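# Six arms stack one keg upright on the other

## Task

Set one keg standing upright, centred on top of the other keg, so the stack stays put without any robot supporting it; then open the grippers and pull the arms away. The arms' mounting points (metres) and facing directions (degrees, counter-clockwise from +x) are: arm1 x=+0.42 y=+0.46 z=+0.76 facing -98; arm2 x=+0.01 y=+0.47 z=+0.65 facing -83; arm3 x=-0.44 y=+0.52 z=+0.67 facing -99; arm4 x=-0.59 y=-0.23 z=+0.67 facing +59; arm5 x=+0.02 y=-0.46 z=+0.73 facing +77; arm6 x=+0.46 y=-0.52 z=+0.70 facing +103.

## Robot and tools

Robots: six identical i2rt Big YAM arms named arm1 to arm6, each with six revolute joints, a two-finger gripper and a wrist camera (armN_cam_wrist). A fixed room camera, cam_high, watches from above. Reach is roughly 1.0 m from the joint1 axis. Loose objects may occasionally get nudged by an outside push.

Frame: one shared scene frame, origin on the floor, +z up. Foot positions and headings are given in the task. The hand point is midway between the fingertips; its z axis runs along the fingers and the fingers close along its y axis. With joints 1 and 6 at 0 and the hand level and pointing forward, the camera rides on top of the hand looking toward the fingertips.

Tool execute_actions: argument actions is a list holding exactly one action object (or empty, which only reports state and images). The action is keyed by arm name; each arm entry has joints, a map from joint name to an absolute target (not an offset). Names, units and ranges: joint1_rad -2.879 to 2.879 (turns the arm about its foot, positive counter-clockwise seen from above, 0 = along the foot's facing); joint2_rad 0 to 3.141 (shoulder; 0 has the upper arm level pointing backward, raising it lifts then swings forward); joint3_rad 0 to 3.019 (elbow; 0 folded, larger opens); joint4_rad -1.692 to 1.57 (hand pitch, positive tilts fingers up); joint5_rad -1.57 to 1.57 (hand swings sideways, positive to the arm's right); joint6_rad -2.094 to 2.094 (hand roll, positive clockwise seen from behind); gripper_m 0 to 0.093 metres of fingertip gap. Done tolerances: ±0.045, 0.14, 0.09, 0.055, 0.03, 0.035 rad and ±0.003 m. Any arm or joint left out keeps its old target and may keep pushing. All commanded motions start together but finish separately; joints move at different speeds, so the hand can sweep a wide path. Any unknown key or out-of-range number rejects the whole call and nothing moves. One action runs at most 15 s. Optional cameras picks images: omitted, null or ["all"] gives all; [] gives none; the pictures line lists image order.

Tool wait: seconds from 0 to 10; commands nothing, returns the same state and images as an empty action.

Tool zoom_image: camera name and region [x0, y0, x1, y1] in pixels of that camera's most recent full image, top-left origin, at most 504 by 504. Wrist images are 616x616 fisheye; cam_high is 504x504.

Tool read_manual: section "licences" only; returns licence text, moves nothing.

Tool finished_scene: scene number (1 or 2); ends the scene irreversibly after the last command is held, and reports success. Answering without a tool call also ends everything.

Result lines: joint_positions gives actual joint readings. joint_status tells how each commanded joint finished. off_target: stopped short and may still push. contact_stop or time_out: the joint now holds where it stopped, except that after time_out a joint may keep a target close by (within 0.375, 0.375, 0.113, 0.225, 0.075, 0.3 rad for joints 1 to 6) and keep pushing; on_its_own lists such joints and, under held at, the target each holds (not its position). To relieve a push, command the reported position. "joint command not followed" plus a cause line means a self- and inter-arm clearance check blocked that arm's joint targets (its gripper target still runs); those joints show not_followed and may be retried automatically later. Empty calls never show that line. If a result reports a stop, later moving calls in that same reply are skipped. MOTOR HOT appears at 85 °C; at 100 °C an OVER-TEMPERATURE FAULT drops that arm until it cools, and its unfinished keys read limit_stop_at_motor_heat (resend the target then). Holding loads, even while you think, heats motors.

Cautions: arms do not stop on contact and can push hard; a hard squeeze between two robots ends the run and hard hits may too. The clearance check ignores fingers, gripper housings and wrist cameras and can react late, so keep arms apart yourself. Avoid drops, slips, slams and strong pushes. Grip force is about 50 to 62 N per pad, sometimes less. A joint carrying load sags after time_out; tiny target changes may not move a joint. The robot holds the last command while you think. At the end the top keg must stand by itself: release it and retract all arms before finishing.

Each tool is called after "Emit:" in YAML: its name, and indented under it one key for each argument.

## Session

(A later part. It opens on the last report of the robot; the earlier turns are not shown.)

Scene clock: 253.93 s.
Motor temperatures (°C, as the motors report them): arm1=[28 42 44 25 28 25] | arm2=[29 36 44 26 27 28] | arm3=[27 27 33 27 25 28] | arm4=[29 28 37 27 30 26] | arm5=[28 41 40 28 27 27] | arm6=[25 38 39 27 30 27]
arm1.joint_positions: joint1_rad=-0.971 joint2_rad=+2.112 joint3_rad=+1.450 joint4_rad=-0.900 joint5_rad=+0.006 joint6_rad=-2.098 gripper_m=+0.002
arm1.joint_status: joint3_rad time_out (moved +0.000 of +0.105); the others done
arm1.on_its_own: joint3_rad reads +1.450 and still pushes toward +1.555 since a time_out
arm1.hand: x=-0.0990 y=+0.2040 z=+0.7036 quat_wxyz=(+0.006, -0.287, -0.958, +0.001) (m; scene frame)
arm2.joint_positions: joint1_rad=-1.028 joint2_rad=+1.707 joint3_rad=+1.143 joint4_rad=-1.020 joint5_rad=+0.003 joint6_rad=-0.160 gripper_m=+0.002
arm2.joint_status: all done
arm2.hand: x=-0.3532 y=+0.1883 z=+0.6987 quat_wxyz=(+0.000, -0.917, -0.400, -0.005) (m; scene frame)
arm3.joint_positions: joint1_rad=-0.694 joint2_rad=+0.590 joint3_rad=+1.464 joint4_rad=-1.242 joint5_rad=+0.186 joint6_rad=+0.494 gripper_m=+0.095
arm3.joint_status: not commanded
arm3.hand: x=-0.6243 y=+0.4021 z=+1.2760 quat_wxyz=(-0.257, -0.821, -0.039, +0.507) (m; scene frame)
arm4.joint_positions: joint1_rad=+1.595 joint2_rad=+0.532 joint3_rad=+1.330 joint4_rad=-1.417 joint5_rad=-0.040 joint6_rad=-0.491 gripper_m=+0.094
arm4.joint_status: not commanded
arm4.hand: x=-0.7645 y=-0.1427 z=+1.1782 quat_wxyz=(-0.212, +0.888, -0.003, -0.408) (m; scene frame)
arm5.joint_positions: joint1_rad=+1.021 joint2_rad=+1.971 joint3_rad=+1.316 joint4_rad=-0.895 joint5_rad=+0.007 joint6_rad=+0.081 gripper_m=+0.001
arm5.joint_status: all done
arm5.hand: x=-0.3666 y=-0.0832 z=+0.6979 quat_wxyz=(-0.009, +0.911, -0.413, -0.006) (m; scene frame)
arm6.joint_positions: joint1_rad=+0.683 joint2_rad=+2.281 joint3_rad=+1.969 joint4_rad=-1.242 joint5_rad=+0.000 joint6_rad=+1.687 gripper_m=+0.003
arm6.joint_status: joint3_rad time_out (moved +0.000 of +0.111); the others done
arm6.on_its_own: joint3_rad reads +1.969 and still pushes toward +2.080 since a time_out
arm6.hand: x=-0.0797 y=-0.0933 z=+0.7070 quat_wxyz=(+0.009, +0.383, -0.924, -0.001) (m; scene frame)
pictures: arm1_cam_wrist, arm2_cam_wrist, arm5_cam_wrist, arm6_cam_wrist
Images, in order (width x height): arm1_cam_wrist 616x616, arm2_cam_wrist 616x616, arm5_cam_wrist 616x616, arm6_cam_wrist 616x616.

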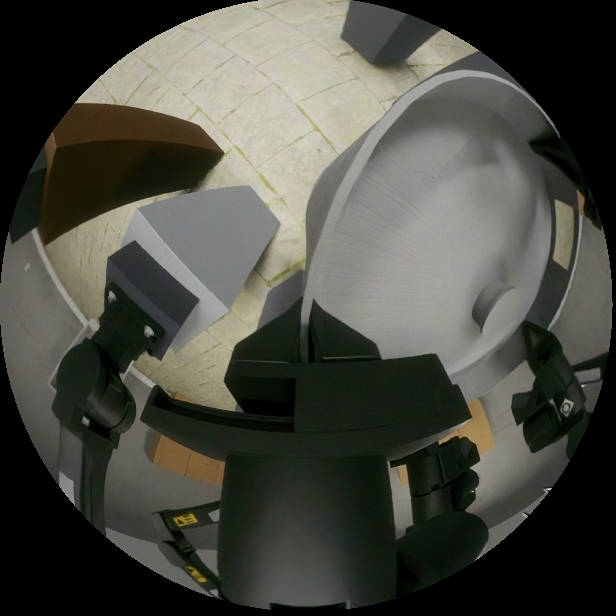

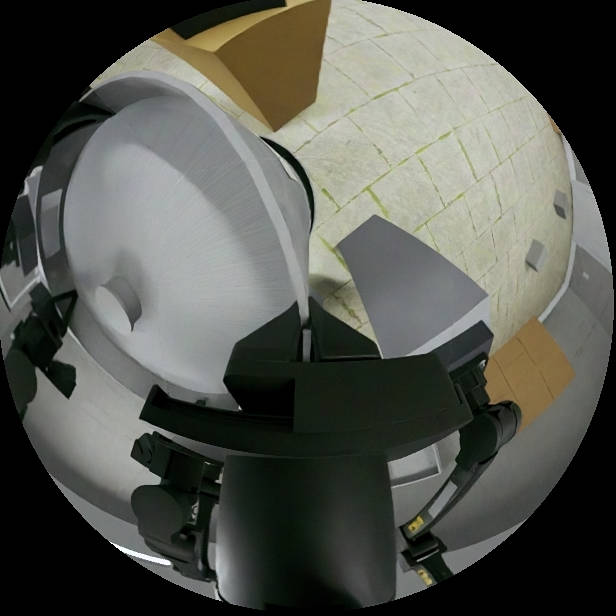

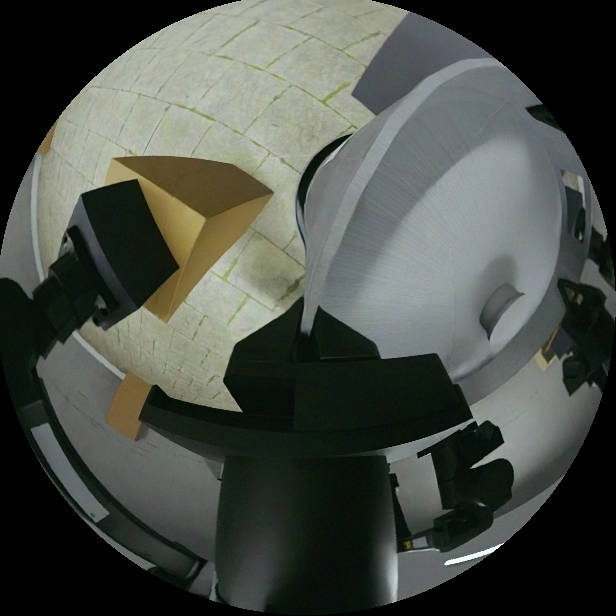

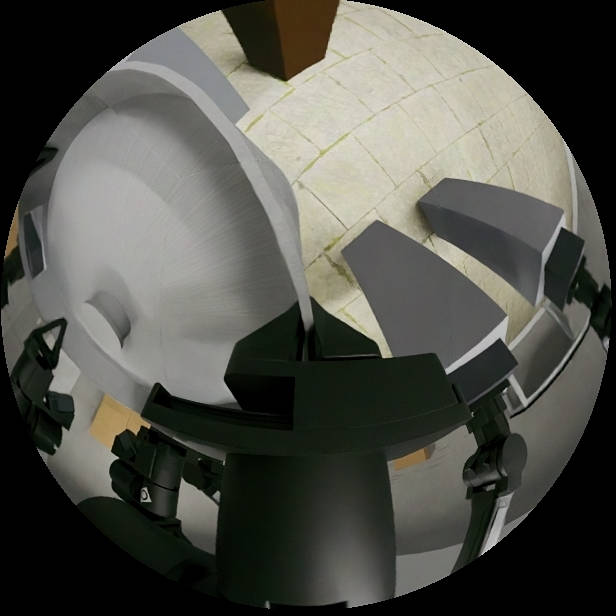

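Emit:
execute_actions:
  actions:
    - {"arm1":{"joints":{"joint2_rad":2.035,"joint3_rad":1.615,"joint4_rad":-0.95}},"arm2":{"joints":{"joint3_rad":1.315,"joint4_rad":-1.06}},"arm5":{"joints":{"joint3_rad":1.465,"joint4_rad":-0.97}},"arm6":{"joints":{"joint2_rad":2.27,"joint3_rad":2.145,"joint4_rad":-1.29}}}
  cameras: ["arm1_cam_wrist","arm2_cam_wrist","arm5_cam_wrist","arm6_cam_wrist"]

Scene clock: 259.97 s.
Motor temperatures (°C, as the motors report them): arm1=[28 41 46 25 28 25] | arm2=[29 36 47 26 27 28] | arm3=[27 27 33 27 25 28] | arm4=[29 28 37 27 30 26] | arm5=[28 41 41 28 27 27] | arm6=[25 38 41 27 30 27]
arm1.joint_positions: joint1_rad=-0.978 joint2_rad=+2.129 joint3_rad=+1.480 joint4_rad=-0.907 joint5_rad=+0.014 joint6_rad=-2.100 gripper_m=+0.002
arm1.joint_status: joint3_rad time_out (moved +0.030 of +0.165); the others done
arm1.on_its_own: joint3_rad reads +1.480 and still pushes toward +1.593 since a time_out
arm1.hand: x=-0.1097 y=+0.2049 z=+0.7031 quat_wxyz=(+0.010, -0.290, -0.957, +0.000) (m; scene frame)
arm2.joint_positions: joint1_rad=-1.041 joint2_rad=+1.710 joint3_rad=+1.160 joint4_rad=-1.022 joint5_rad=+0.014 joint6_rad=-0.167 gripper_m=+0.002
arm2.joint_status: joint3_rad time_out (moved +0.018 of +0.172); the others done
arm2.on_its_own: joint3_rad reads +1.160 and still pushes toward +1.273 since a time_out
arm2.hand: x=-0.3638 y=+0.1901 z=+0.7030 quat_wxyz=(+0.004, -0.918, -0.397, +0.003) (m; scene frame)
arm3.joint_positions: joint1_rad=-0.694 joint2_rad=+0.590 joint3_rad=+1.464 joint4_rad=-1.242 joint5_rad=+0.186 joint6_rad=+0.494 gripper_m=+0.095
arm3.joint_status: not commanded
arm3.hand: x=-0.6243 y=+0.4021 z=+1.2760 quat_wxyz=(-0.257, -0.821, -0.039, +0.507) (m; scene frame)
arm4.joint_positions: joint1_rad=+1.595 joint2_rad=+0.532 joint3_rad=+1.330 joint4_rad=-1.417 joint5_rad=-0.040 joint6_rad=-0.491 gripper_m=+0.094
arm4.joint_status: not commanded
arm4.hand: x=-0.7645 y=-0.1427 z=+1.1782 quat_wxyz=(-0.212, +0.888, -0.003, -0.408) (m; scene frame)
arm5.joint_positions: joint1_rad=+1.031 joint2_rad=+1.978 joint3_rad=+1.342 joint4_rad=-0.901 joint5_rad=+0.001 joint6_rad=+0.092 gripper_m=+0.001
arm5.joint_status: joint3_rad time_out (moved +0.026 of +0.149); joint4_rad time_out (moved -0.006 of -0.075)
arm5.on_its_own: joint3_rad reads +1.342 and still pushes toward +1.454 since a time_out; joint4_rad reads -0.901 and still pushes toward -0.970 since a time_out
arm5.hand: x=-0.3783 y=-0.0813 z=+0.7022 quat_wxyz=(-0.008, +0.911, -0.413, -0.013) (m; scene frame)
arm6.joint_positions: joint1_rad=+0.690 joint2_rad=+2.316 joint3_rad=+2.029 joint4_rad=-1.273 joint5_rad=-0.008 joint6_rad=+1.695 gripper_m=+0.004
arm6.joint_status: joint3_rad time_out (moved +0.060 of +0.176); the others done
arm6.on_its_own: joint3_rad reads +2.029 and still pushes toward +2.142 since a time_out
arm6.hand: x=-0.0915 y=-0.0926 z=+0.7057 quat_wxyz=(+0.011, +0.383, -0.924, +0.003) (m; scene frame)
pictures: arm1_cam_wrist, arm2_cam_wrist, arm5_cam_wrist, arm6_cam_wrist
Images, in order (width x height): arm1_cam_wrist 616x616, arm2_cam_wrist 616x616, arm5_cam_wrist 616x616, arm6_cam_wrist 616x616.

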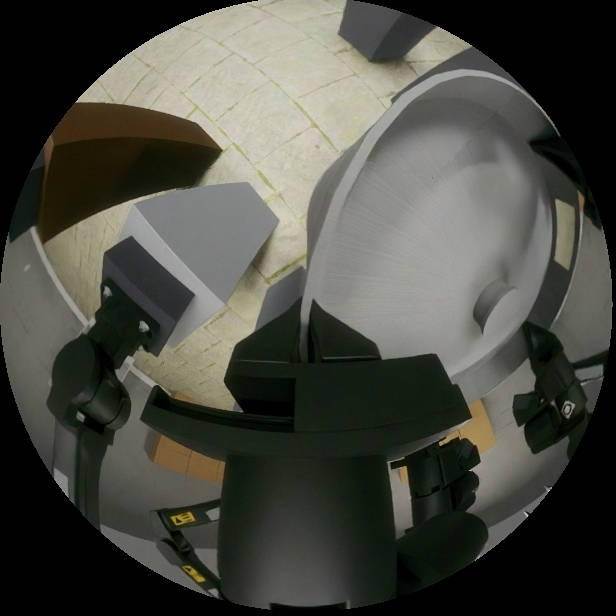

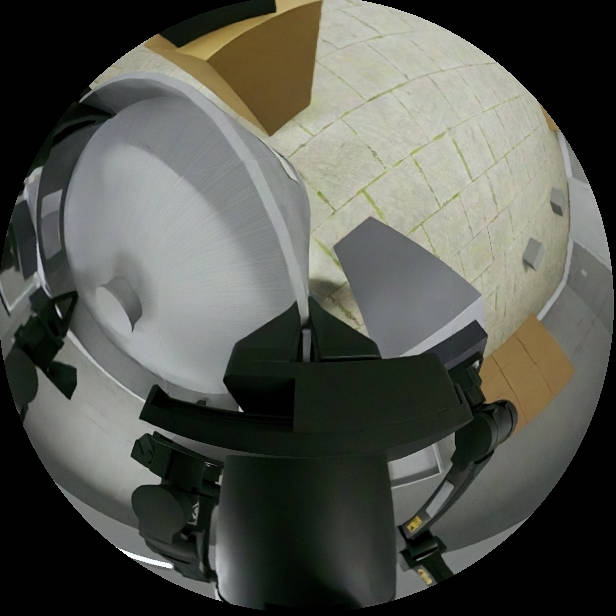

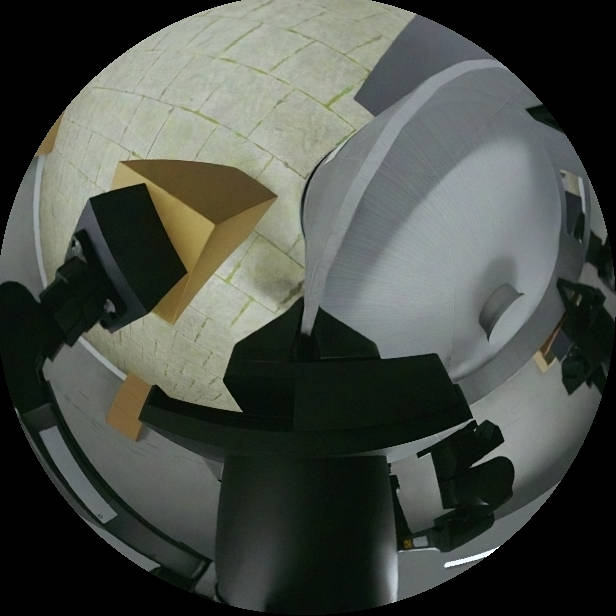

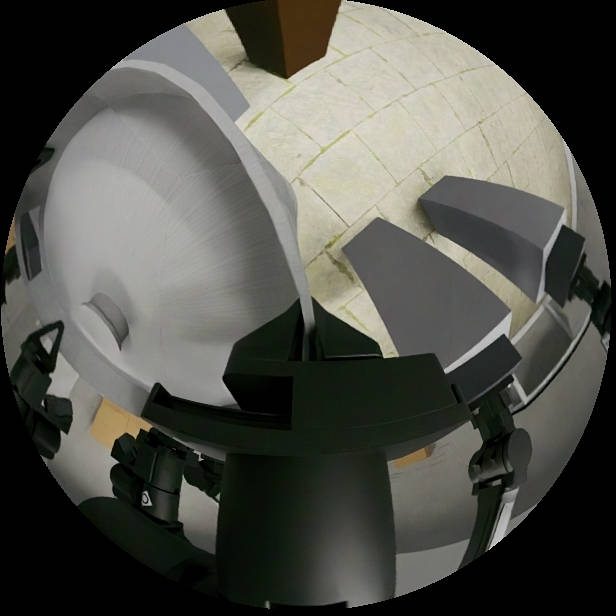

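Emit:
execute_actions:
  actions:
    - {"arm1":{"joints":{"joint1_rad":-0.955,"joint2_rad":2.055,"joint4_rad":-0.91}},"arm2":{"joints":{"joint1_rad":-1.05,"joint2_rad":1.62,"joint4_rad":-1.01}},"arm5":{"joints":{"joint1_rad":1.07,"joint2_rad":1.87,"joint3_rad":1.42,"joint4_rad":-0.91}},"arm6":{"joints":{"joint1_rad":0.715,"joint2_rad":2.285,"joint3_rad":2.10,"joint4_rad":-1.265}}}
  cameras: ["arm1_cam_wrist","arm2_cam_wrist","arm5_cam_wrist","arm6_cam_wrist"]

Scene clock: 266.07 s.
Motor temperatures (°C, as the motors report them): arm1=[28 41 48 25 28 25] | arm2=[29 36 49 26 27 28] | arm3=[27 27 33 27 25 28] | arm4=[29 28 37 27 30 26] | arm5=[28 41 43 28 27 27] | arm6=[25 37 42 27 30 27]
arm1.joint_positions: joint1_rad=-0.976 joint2_rad=+2.155 joint3_rad=+1.481 joint4_rad=-0.883 joint5_rad=+0.014 joint6_rad=-2.099 gripper_m=+0.002
arm1.joint_status: all done
arm1.on_its_own: joint3_rad reads +1.481 and still pushes toward +1.593 since a time_out
arm1.hand: x=-0.1105 y=+0.2027 z=+0.6889 quat_wxyz=(+0.011, -0.289, -0.957, +0.001) (m; scene frame)
arm2.joint_positions: joint1_rad=-1.041 joint2_rad=+1.747 joint3_rad=+1.160 joint4_rad=-1.001 joint5_rad=+0.012 joint6_rad=-0.167 gripper_m=+0.002
arm2.joint_status: all done
arm2.on_its_own: joint3_rad reads +1.160 and still pushes toward +1.273 since a time_out
arm2.hand: x=-0.3650 y=+0.1886 z=+0.6865 quat_wxyz=(+0.005, -0.918, -0.397, -0.006) (m; scene frame)
arm3.joint_positions: joint1_rad=-0.694 joint2_rad=+0.590 joint3_rad=+1.464 joint4_rad=-1.242 joint5_rad=+0.186 joint6_rad=+0.494 gripper_m=+0.095
arm3.joint_status: not commanded
arm3.hand: x=-0.6243 y=+0.4021 z=+1.2760 quat_wxyz=(-0.257, -0.821, -0.039, +0.507) (m; scene frame)
arm4.joint_positions: joint1_rad=+1.595 joint2_rad=+0.532 joint3_rad=+1.330 joint4_rad=-1.417 joint5_rad=-0.040 joint6_rad=-0.491 gripper_m=+0.094
arm4.joint_status: not commanded
arm4.hand: x=-0.7645 y=-0.1427 z=+1.1782 quat_wxyz=(-0.212, +0.888, -0.003, -0.408) (m; scene frame)
arm5.joint_positions: joint1_rad=+1.036 joint2_rad=+2.011 joint3_rad=+1.342 joint4_rad=-0.875 joint5_rad=+0.002 joint6_rad=+0.099 gripper_m=+0.001
arm5.joint_status: joint2_rad off_target (ended at +2.011, target +1.870); the others done
arm5.hand: x=-0.3806 y=-0.0823 z=+0.6846 quat_wxyz=(-0.008, +0.910, -0.413, -0.010) (m; scene frame)
arm6.joint_positions: joint1_rad=+0.695 joint2_rad=+2.338 joint3_rad=+2.029 joint4_rad=-1.258 joint5_rad=-0.004 joint6_rad=+1.703 gripper_m=+0.004
arm6.joint_status: all done
arm6.hand: x=-0.0937 y=-0.0945 z=+0.6906 quat_wxyz=(+0.007, +0.382, -0.924, +0.005) (m; scene frame)
pictures: arm1_cam_wrist, arm2_cam_wrist, arm5_cam_wrist, arm6_cam_wrist
Images, in order (width x height): arm1_cam_wrist 616x616, arm2_cam_wrist 616x616, arm5_cam_wrist 616x616, arm6_cam_wrist 616x616.

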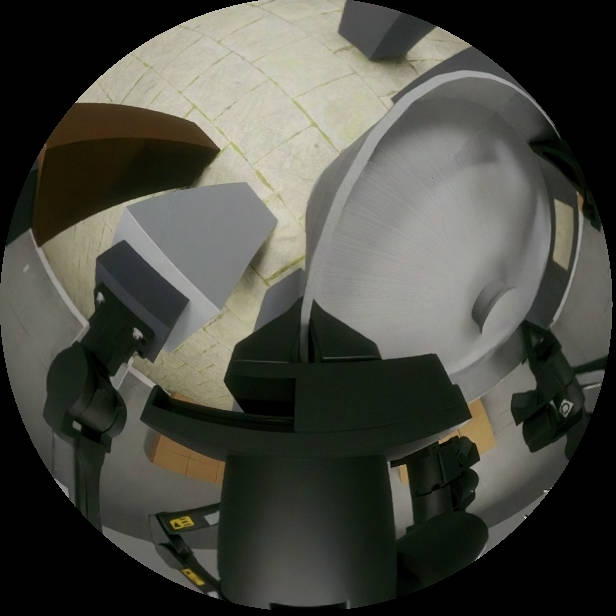

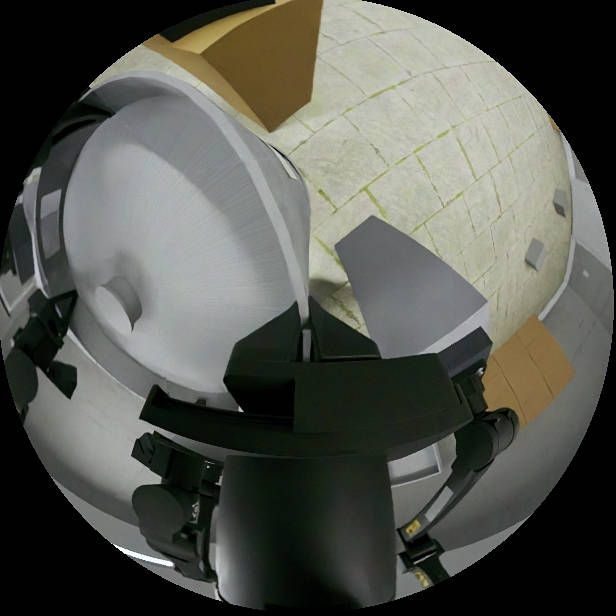

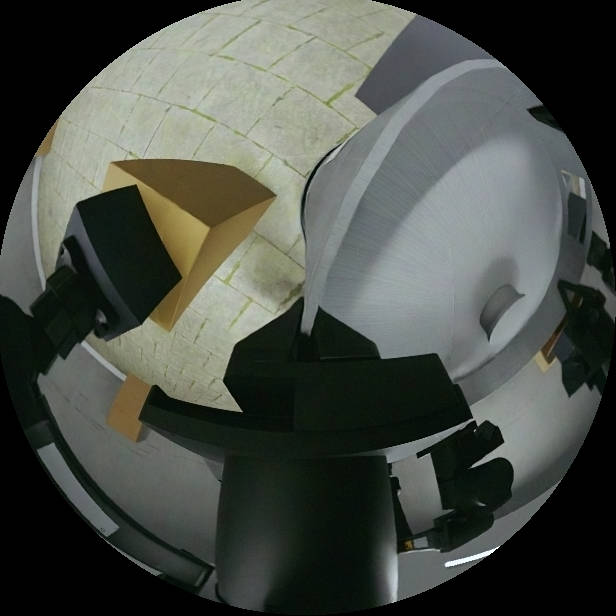

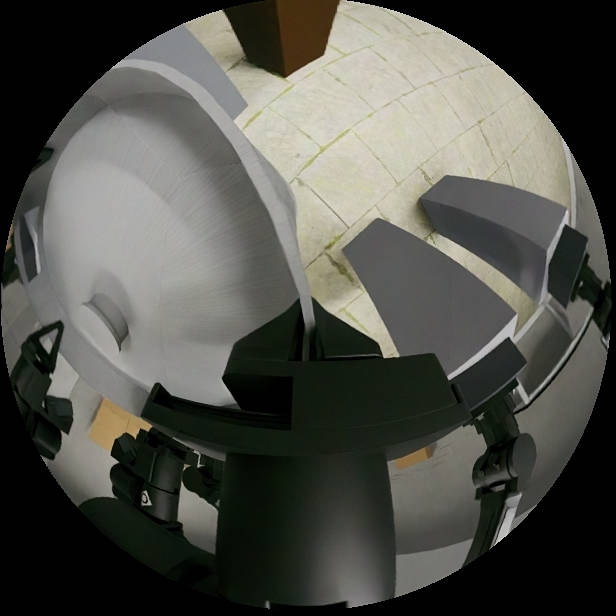

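Emit:
execute_actions:
  actions:
    - {"arm2":{"joints":{"joint2_rad":1.56}},"arm5":{"joints":{"joint1_rad":1.08,"joint2_rad":1.81}}}
  cameras: ["arm1_cam_wrist","arm2_cam_wrist","arm5_cam_wrist","arm6_cam_wrist"]

Scene clock: 271.00 s.
Motor temperatures (°C, as the motors report them): arm1=[28 41 49 25 28 25] | arm2=[29 36 50 26 27 28] | arm3=[27 27 33 27 25 28] | arm4=[29 28 37 27 30 26] | arm5=[28 41 43 28 27 27] | arm6=[25 37 42 27 30 27]
arm1.joint_positions: joint1_rad=-0.976 joint2_rad=+2.155 joint3_rad=+1.481 joint4_rad=-0.883 joint5_rad=+0.014 joint6_rad=-2.099 gripper_m=+0.002
arm1.joint_status: not commanded
arm1.on_its_own: joint3_rad reads +1.481 and still pushes toward +1.593 since a time_out
arm1.hand: x=-0.1105 y=+0.2027 z=+0.6889 quat_wxyz=(+0.011, -0.289, -0.957, +0.001) (m; scene frame)
arm2.joint_positions: joint1_rad=-1.041 joint2_rad=+1.747 joint3_rad=+1.160 joint4_rad=-1.001 joint5_rad=+0.012 joint6_rad=-0.167 gripper_m=+0.002
arm2.joint_status: joint2_rad time_out (moved +0.000 of -0.187)
arm2.on_its_own: joint2_rad reads +1.747 and still pushes toward +1.560 since a time_out; joint3_rad reads +1.160 and still pushes toward +1.273 since a time_out
arm2.hand: x=-0.3650 y=+0.1886 z=+0.6865 quat_wxyz=(+0.005, -0.918, -0.397, -0.006) (m; scene frame)
arm3.joint_positions: joint1_rad=-0.694 joint2_rad=+0.590 joint3_rad=+1.464 joint4_rad=-1.242 joint5_rad=+0.186 joint6_rad=+0.494 gripper_m=+0.095
arm3.joint_status: not commanded
arm3.hand: x=-0.6243 y=+0.4021 z=+1.2760 quat_wxyz=(-0.257, -0.821, -0.039, +0.507) (m; scene frame)
arm4.joint_positions: joint1_rad=+1.595 joint2_rad=+0.532 joint3_rad=+1.330 joint4_rad=-1.417 joint5_rad=-0.040 joint6_rad=-0.491 gripper_m=+0.094
arm4.joint_status: not commanded
arm4.hand: x=-0.7645 y=-0.1427 z=+1.1782 quat_wxyz=(-0.212, +0.888, -0.003, -0.408) (m; scene frame)
arm5.joint_positions: joint1_rad=+1.037 joint2_rad=+2.011 joint3_rad=+1.342 joint4_rad=-0.875 joint5_rad=+0.004 joint6_rad=+0.099 gripper_m=+0.001
arm5.joint_status: joint2_rad time_out (moved +0.000 of -0.201); the others done
arm5.on_its_own: joint2_rad reads +2.011 and still pushes toward +1.810 since a time_out
arm5.hand: x=-0.3808 y=-0.0825 z=+0.6846 quat_wxyz=(-0.009, +0.911, -0.413, -0.009) (m; scene frame)
arm6.joint_positions: joint1_rad=+0.695 joint2_rad=+2.338 joint3_rad=+2.029 joint4_rad=-1.258 joint5_rad=-0.004 joint6_rad=+1.703 gripper_m=+0.004
arm6.joint_status: not commanded
arm6.hand: x=-0.0937 y=-0.0945 z=+0.6906 quat_wxyz=(+0.007, +0.382, -0.924, +0.005) (m; scene frame)
pictures: arm1_cam_wrist, arm2_cam_wrist, arm5_cam_wrist, arm6_cam_wrist
Images, in order (width x height): arm1_cam_wrist 616x616, arm2_cam_wrist 616x616, arm5_cam_wrist 616x616, arm6_cam_wrist 616x616.

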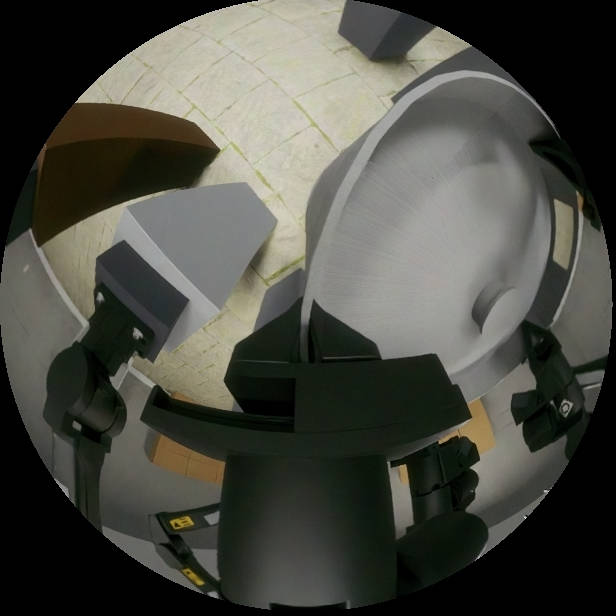

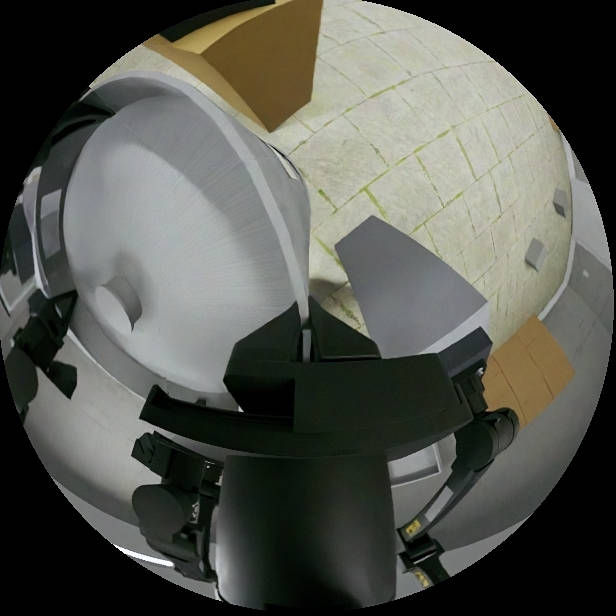

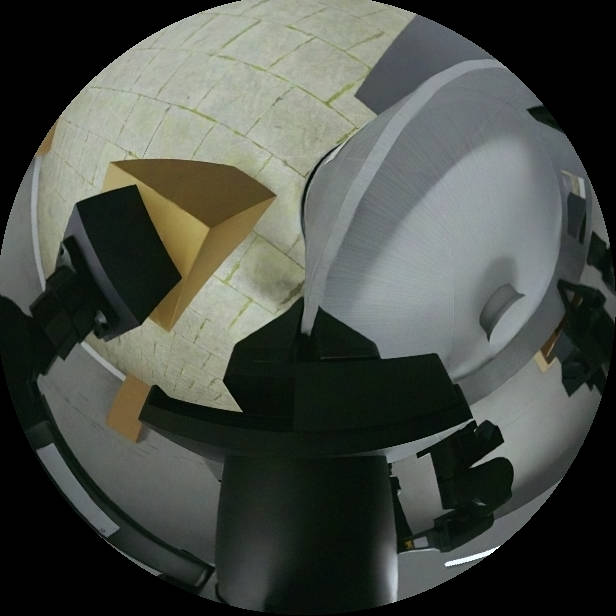

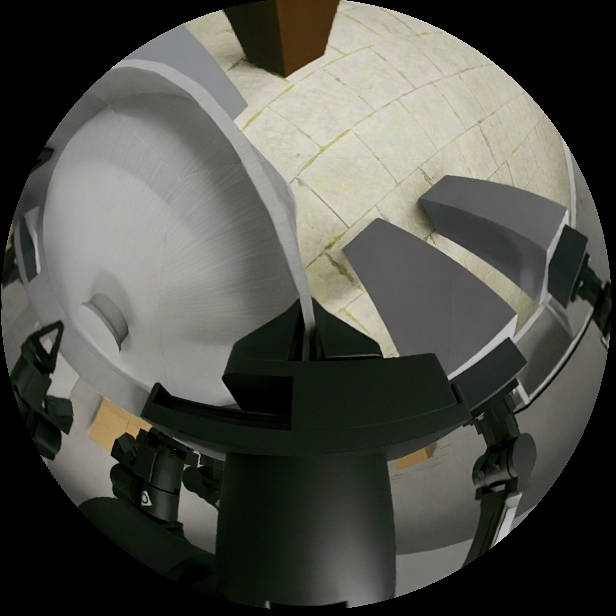

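Emit:
execute_actions:
  actions:
    - {"arm2":{"joints":{"joint2_rad":1.525}},"arm5":{"joints":{"joint2_rad":1.77}}}
  cameras: ["arm1_cam_wrist","arm2_cam_wrist","arm5_cam_wrist","arm6_cam_wrist"]

Scene clock: 275.30 s.
Motor temperatures (°C, as the motors report them): arm1=[28 41 49 25 28 25] | arm2=[29 36 51 26 27 28] | arm3=[27 27 33 27 25 28] | arm4=[29 28 37 27 30 26] | arm5=[28 42 43 28 27 27] | arm6=[25 37 41 27 30 27]
arm1.joint_positions: joint1_rad=-0.976 joint2_rad=+2.155 joint3_rad=+1.486 joint4_rad=-0.883 joint5_rad=+0.017 joint6_rad=-2.097 gripper_m=+0.002
arm1.joint_status: not commanded
arm1.on_its_own: joint3_rad reads +1.486 and still pushes toward +1.593 since a time_out
arm1.hand: x=-0.1129 y=+0.2022 z=+0.6904 quat_wxyz=(+0.013, -0.290, -0.957, +0.001) (m; scene frame)
arm2.joint_positions: joint1_rad=-1.041 joint2_rad=+1.729 joint3_rad=+1.160 joint4_rad=-0.998 joint5_rad=+0.020 joint6_rad=-0.167 gripper_m=+0.002
arm2.joint_status: joint2_rad time_out (moved -0.018 of -0.222)
arm2.on_its_own: joint2_rad reads +1.729 and still pushes toward +1.525 since a time_out; joint3_rad reads +1.160 and still pushes toward +1.273 since a time_out
arm2.hand: x=-0.3677 y=+0.1882 z=+0.6945 quat_wxyz=(+0.006, -0.918, -0.397, +0.006) (m; scene frame)
arm3.joint_positions: joint1_rad=-0.694 joint2_rad=+0.590 joint3_rad=+1.464 joint4_rad=-1.242 joint5_rad=+0.186 joint6_rad=+0.494 gripper_m=+0.095
arm3.joint_status: not commanded
arm3.hand: x=-0.6243 y=+0.4021 z=+1.2760 quat_wxyz=(-0.257, -0.821, -0.039, +0.507) (m; scene frame)
arm4.joint_positions: joint1_rad=+1.595 joint2_rad=+0.532 joint3_rad=+1.330 joint4_rad=-1.417 joint5_rad=-0.040 joint6_rad=-0.491 gripper_m=+0.094
arm4.joint_status: not commanded
arm4.hand: x=-0.7645 y=-0.1427 z=+1.1782 quat_wxyz=(-0.212, +0.888, -0.003, -0.408) (m; scene frame)
arm5.joint_positions: joint1_rad=+1.040 joint2_rad=+1.995 joint3_rad=+1.342 joint4_rad=-0.874 joint5_rad=+0.001 joint6_rad=+0.103 gripper_m=+0.001
arm5.joint_status: joint2_rad time_out (moved -0.016 of -0.241)
arm5.on_its_own: joint2_rad reads +1.995 and still pushes toward +1.770 since a time_out
arm5.hand: x=-0.3845 y=-0.0823 z=+0.6933 quat_wxyz=(-0.010, +0.910, -0.413, -0.018) (m; scene frame)
arm6.joint_positions: joint1_rad=+0.698 joint2_rad=+2.338 joint3_rad=+2.029 joint4_rad=-1.251 joint5_rad=-0.011 joint6_rad=+1.706 gripper_m=+0.004
arm6.joint_status: not commanded
arm6.hand: x=-0.0969 y=-0.0957 z=+0.6909 quat_wxyz=(+0.012, +0.381, -0.924, +0.004) (m; scene frame)
pictures: arm1_cam_wrist, arm2_cam_wrist, arm5_cam_wrist, arm6_cam_wrist
Images, in order (width x height): arm1_cam_wrist 616x616, arm2_cam_wrist 616x616, arm5_cam_wrist 616x616, arm6_cam_wrist 616x616.

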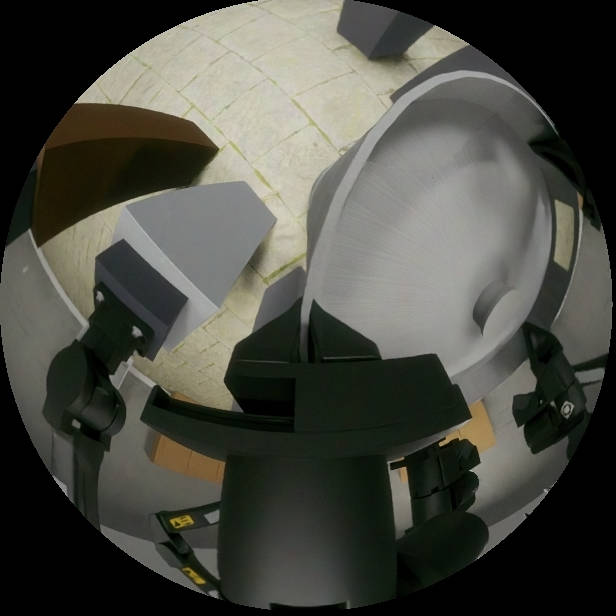

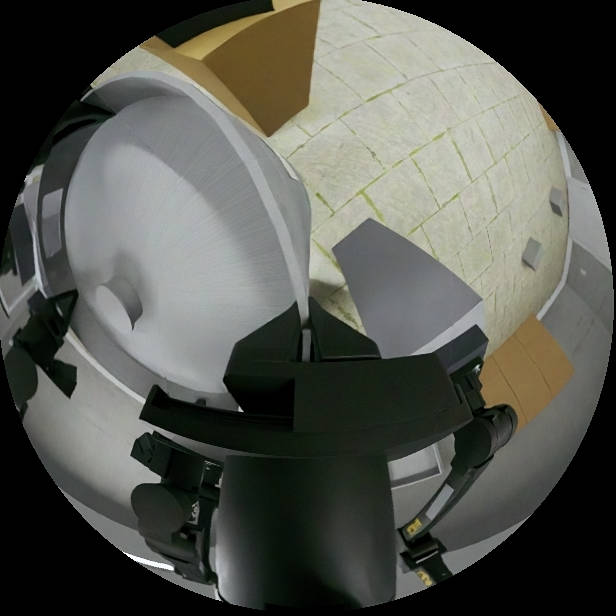

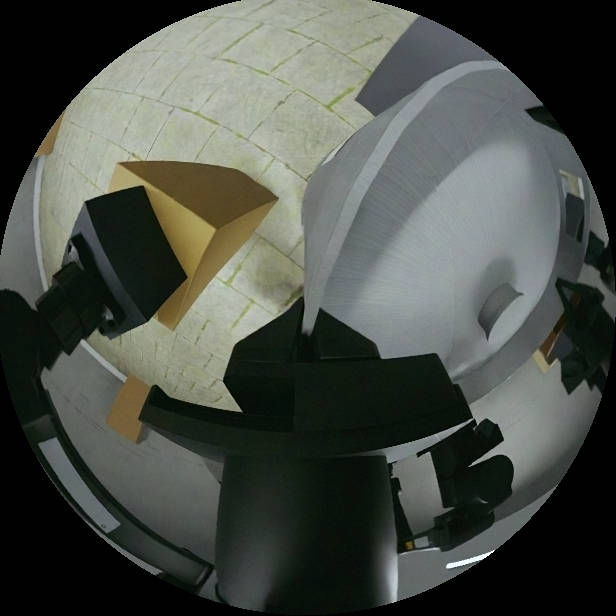

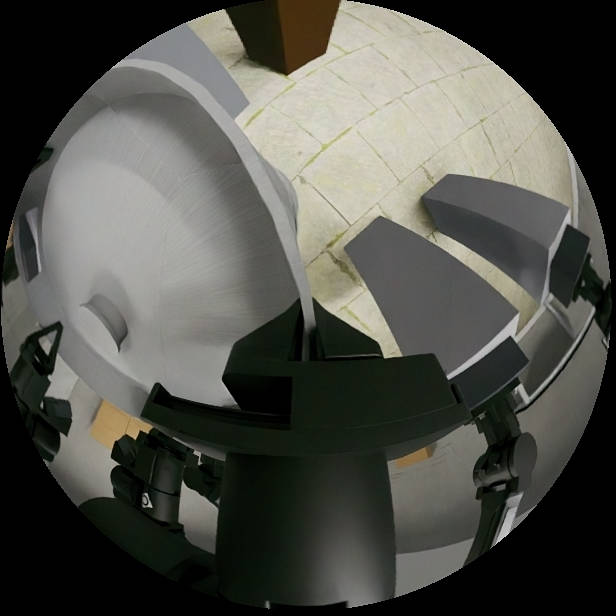

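Emit:
execute_actions:
  actions:
    - {"arm1":{"joints":{"joint2_rad":2.1}},"arm2":{"joints":{"joint2_rad":1.63}},"arm5":{"joints":{"joint2_rad":1.885}},"arm6":{"joints":{"joint2_rad":2.325}}}
  cameras: ["arm1_cam_wrist","arm2_cam_wrist","arm5_cam_wrist","arm6_cam_wrist"]

Emit:
zoom_image:
  camera: "arm6_cam_wrist"
  region: [230, 120, 350, 280]

Emit:
zoom_image:
  camera: "arm1_cam_wrist"
  region: [270, 110, 390, 270]

Emit:
zoom_image:
  camera: "arm2_cam_wrist"
  region: [230, 120, 350, 280]

Emit:
zoom_image:
  camera: "arm5_cam_wrist"
  region: [270, 110, 390, 270]

Scene clock: 281.80 s.
Motor temperatures (°C, as the motors report them): arm1=[28 41 50 25 29 25] | arm2=[29 37 52 26 27 28] | arm3=[27 27 33 27 25 28] | arm4=[29 28 38 27 30 26] | arm5=[28 43 43 28 27 27] | arm6=[25 37 41 27 30 27]
arm1.joint_positions: joint1_rad=-0.975 joint2_rad=+2.167 joint3_rad=+1.492 joint4_rad=-0.883 joint5_rad=+0.013 joint6_rad=-2.096 gripper_m=+0.002
arm1.joint_status: all done
arm1.on_its_own: joint3_rad reads +1.492 and still pushes toward +1.593 since a time_out
arm1.hand: x=-0.1129 y=+0.2012 z=+0.6856 quat_wxyz=(+0.010, -0.290, -0.957, +0.001) (m; scene frame)
arm2.joint_positions: joint1_rad=-1.041 joint2_rad=+1.748 joint3_rad=+1.160 joint4_rad=-0.991 joint5_rad=+0.015 joint6_rad=-0.167 gripper_m=+0.002
arm2.joint_status: all done
arm2.on_its_own: joint3_rad reads +1.160 and still pushes toward +1.273 since a time_out
arm2.hand: x=-0.3672 y=+0.1875 z=+0.6859 quat_wxyz=(+0.005, -0.918, -0.397, -0.001) (m; scene frame)
arm3.joint_positions: joint1_rad=-0.694 joint2_rad=+0.590 joint3_rad=+1.464 joint4_rad=-1.242 joint5_rad=+0.186 joint6_rad=+0.494 gripper_m=+0.095
arm3.joint_status: not commanded
arm3.hand: x=-0.6243 y=+0.4021 z=+1.2760 quat_wxyz=(-0.257, -0.821, -0.039, +0.507) (m; scene frame)
arm4.joint_positions: joint1_rad=+1.595 joint2_rad=+0.532 joint3_rad=+1.330 joint4_rad=-1.417 joint5_rad=-0.040 joint6_rad=-0.491 gripper_m=+0.094
arm4.joint_status: not commanded
arm4.hand: x=-0.7645 y=-0.1427 z=+1.1782 quat_wxyz=(-0.212, +0.888, -0.003, -0.408) (m; scene frame)
arm5.joint_positions: joint1_rad=+1.042 joint2_rad=+2.010 joint3_rad=+1.342 joint4_rad=-0.870 joint5_rad=+0.000 joint6_rad=+0.104 gripper_m=+0.001
arm5.joint_status: all done
arm5.hand: x=-0.3841 y=-0.0840 z=+0.6856 quat_wxyz=(-0.008, +0.911, -0.413, -0.013) (m; scene frame)
arm6.joint_positions: joint1_rad=+0.699 joint2_rad=+2.342 joint3_rad=+2.029 joint4_rad=-1.251 joint5_rad=-0.010 joint6_rad=+1.706 gripper_m=+0.004
arm6.joint_status: all done
arm6.hand: x=-0.0969 y=-0.0967 z=+0.6883 quat_wxyz=(+0.010, +0.382, -0.924, +0.005) (m; scene frame)
pictures: arm1_cam_wrist, arm2_cam_wrist, arm5_cam_wrist, arm6_cam_wrist
Images, in order (width x height): arm1_cam_wrist 616x616, arm2_cam_wrist 616x616, arm5_cam_wrist 616x616, arm6_cam_wrist 616x616.

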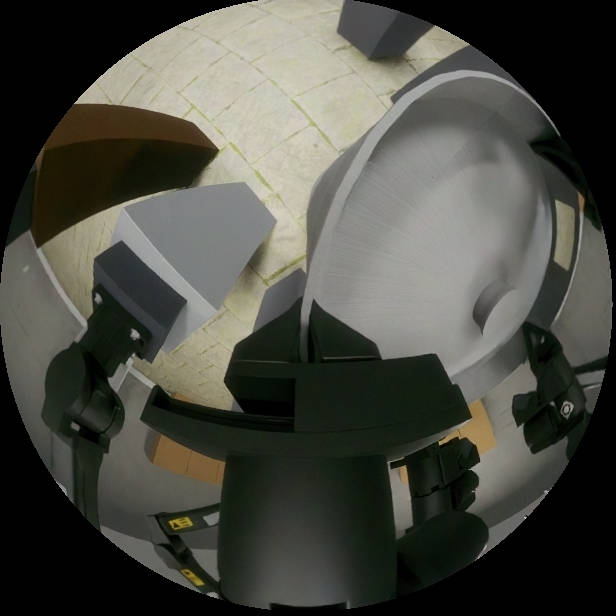

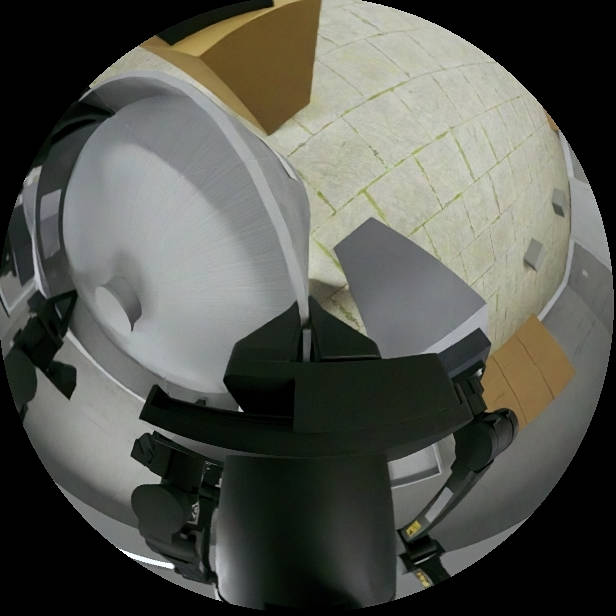

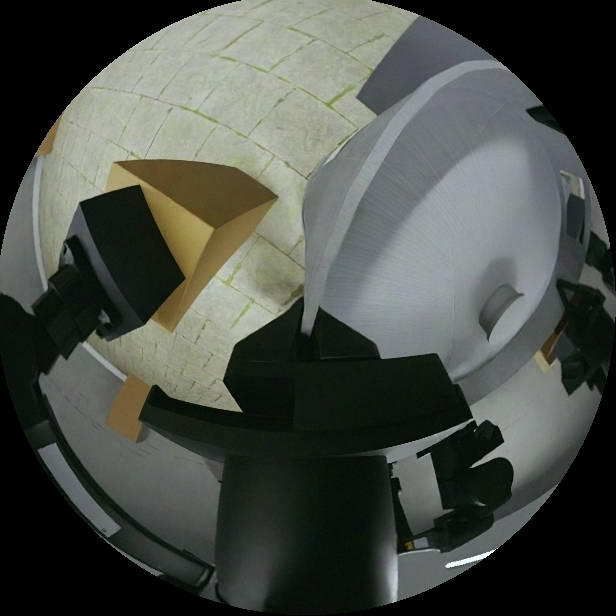

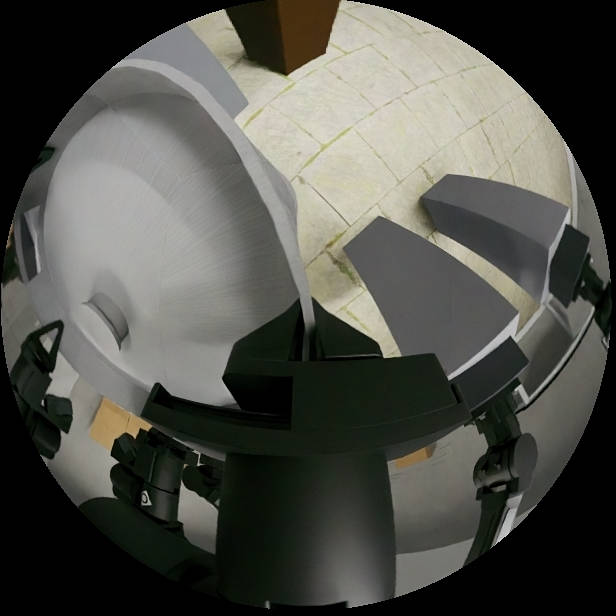

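Region (230, 120, 350, 280) of arm6_cam_wrist's 616x616 image, scaled by 3.150, with more detail than that image has; it fills the left 378 columns of this view, and the rest is white.

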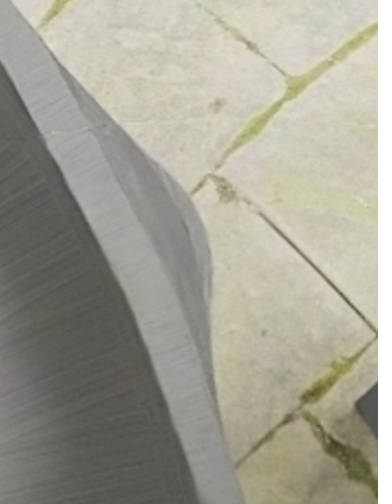

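Region (270, 110, 390, 270) of arm1_cam_wrist's 616x616 image, scaled by 3.150, with more detail than that image has; it fills the left 378 columns of this view, and the rest is white.

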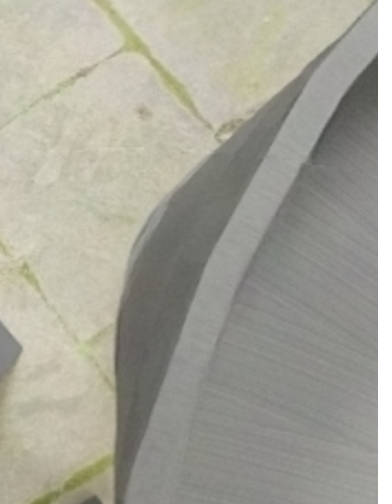

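Region (230, 120, 350, 280) of arm2_cam_wrist's 616x616 image, scaled by 3.150, with more detail than that image has; it fills the left 378 columns of this view, and the rest is white.

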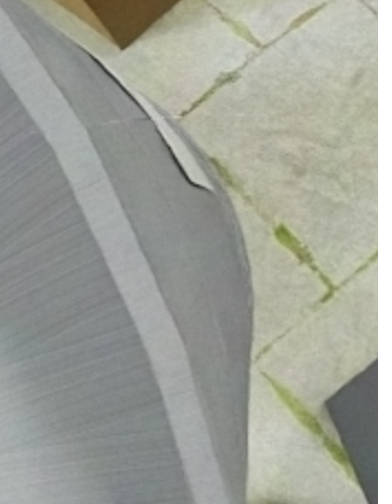

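Region (270, 110, 390, 270) of arm5_cam_wrist's 616x616 image, scaled by 3.150, with more detail than that image has; it fills the left 378 columns of this view, and the rest is white.

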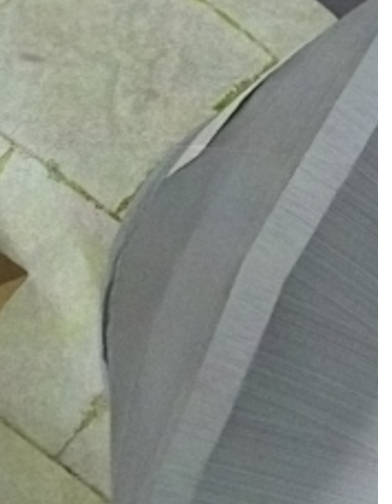

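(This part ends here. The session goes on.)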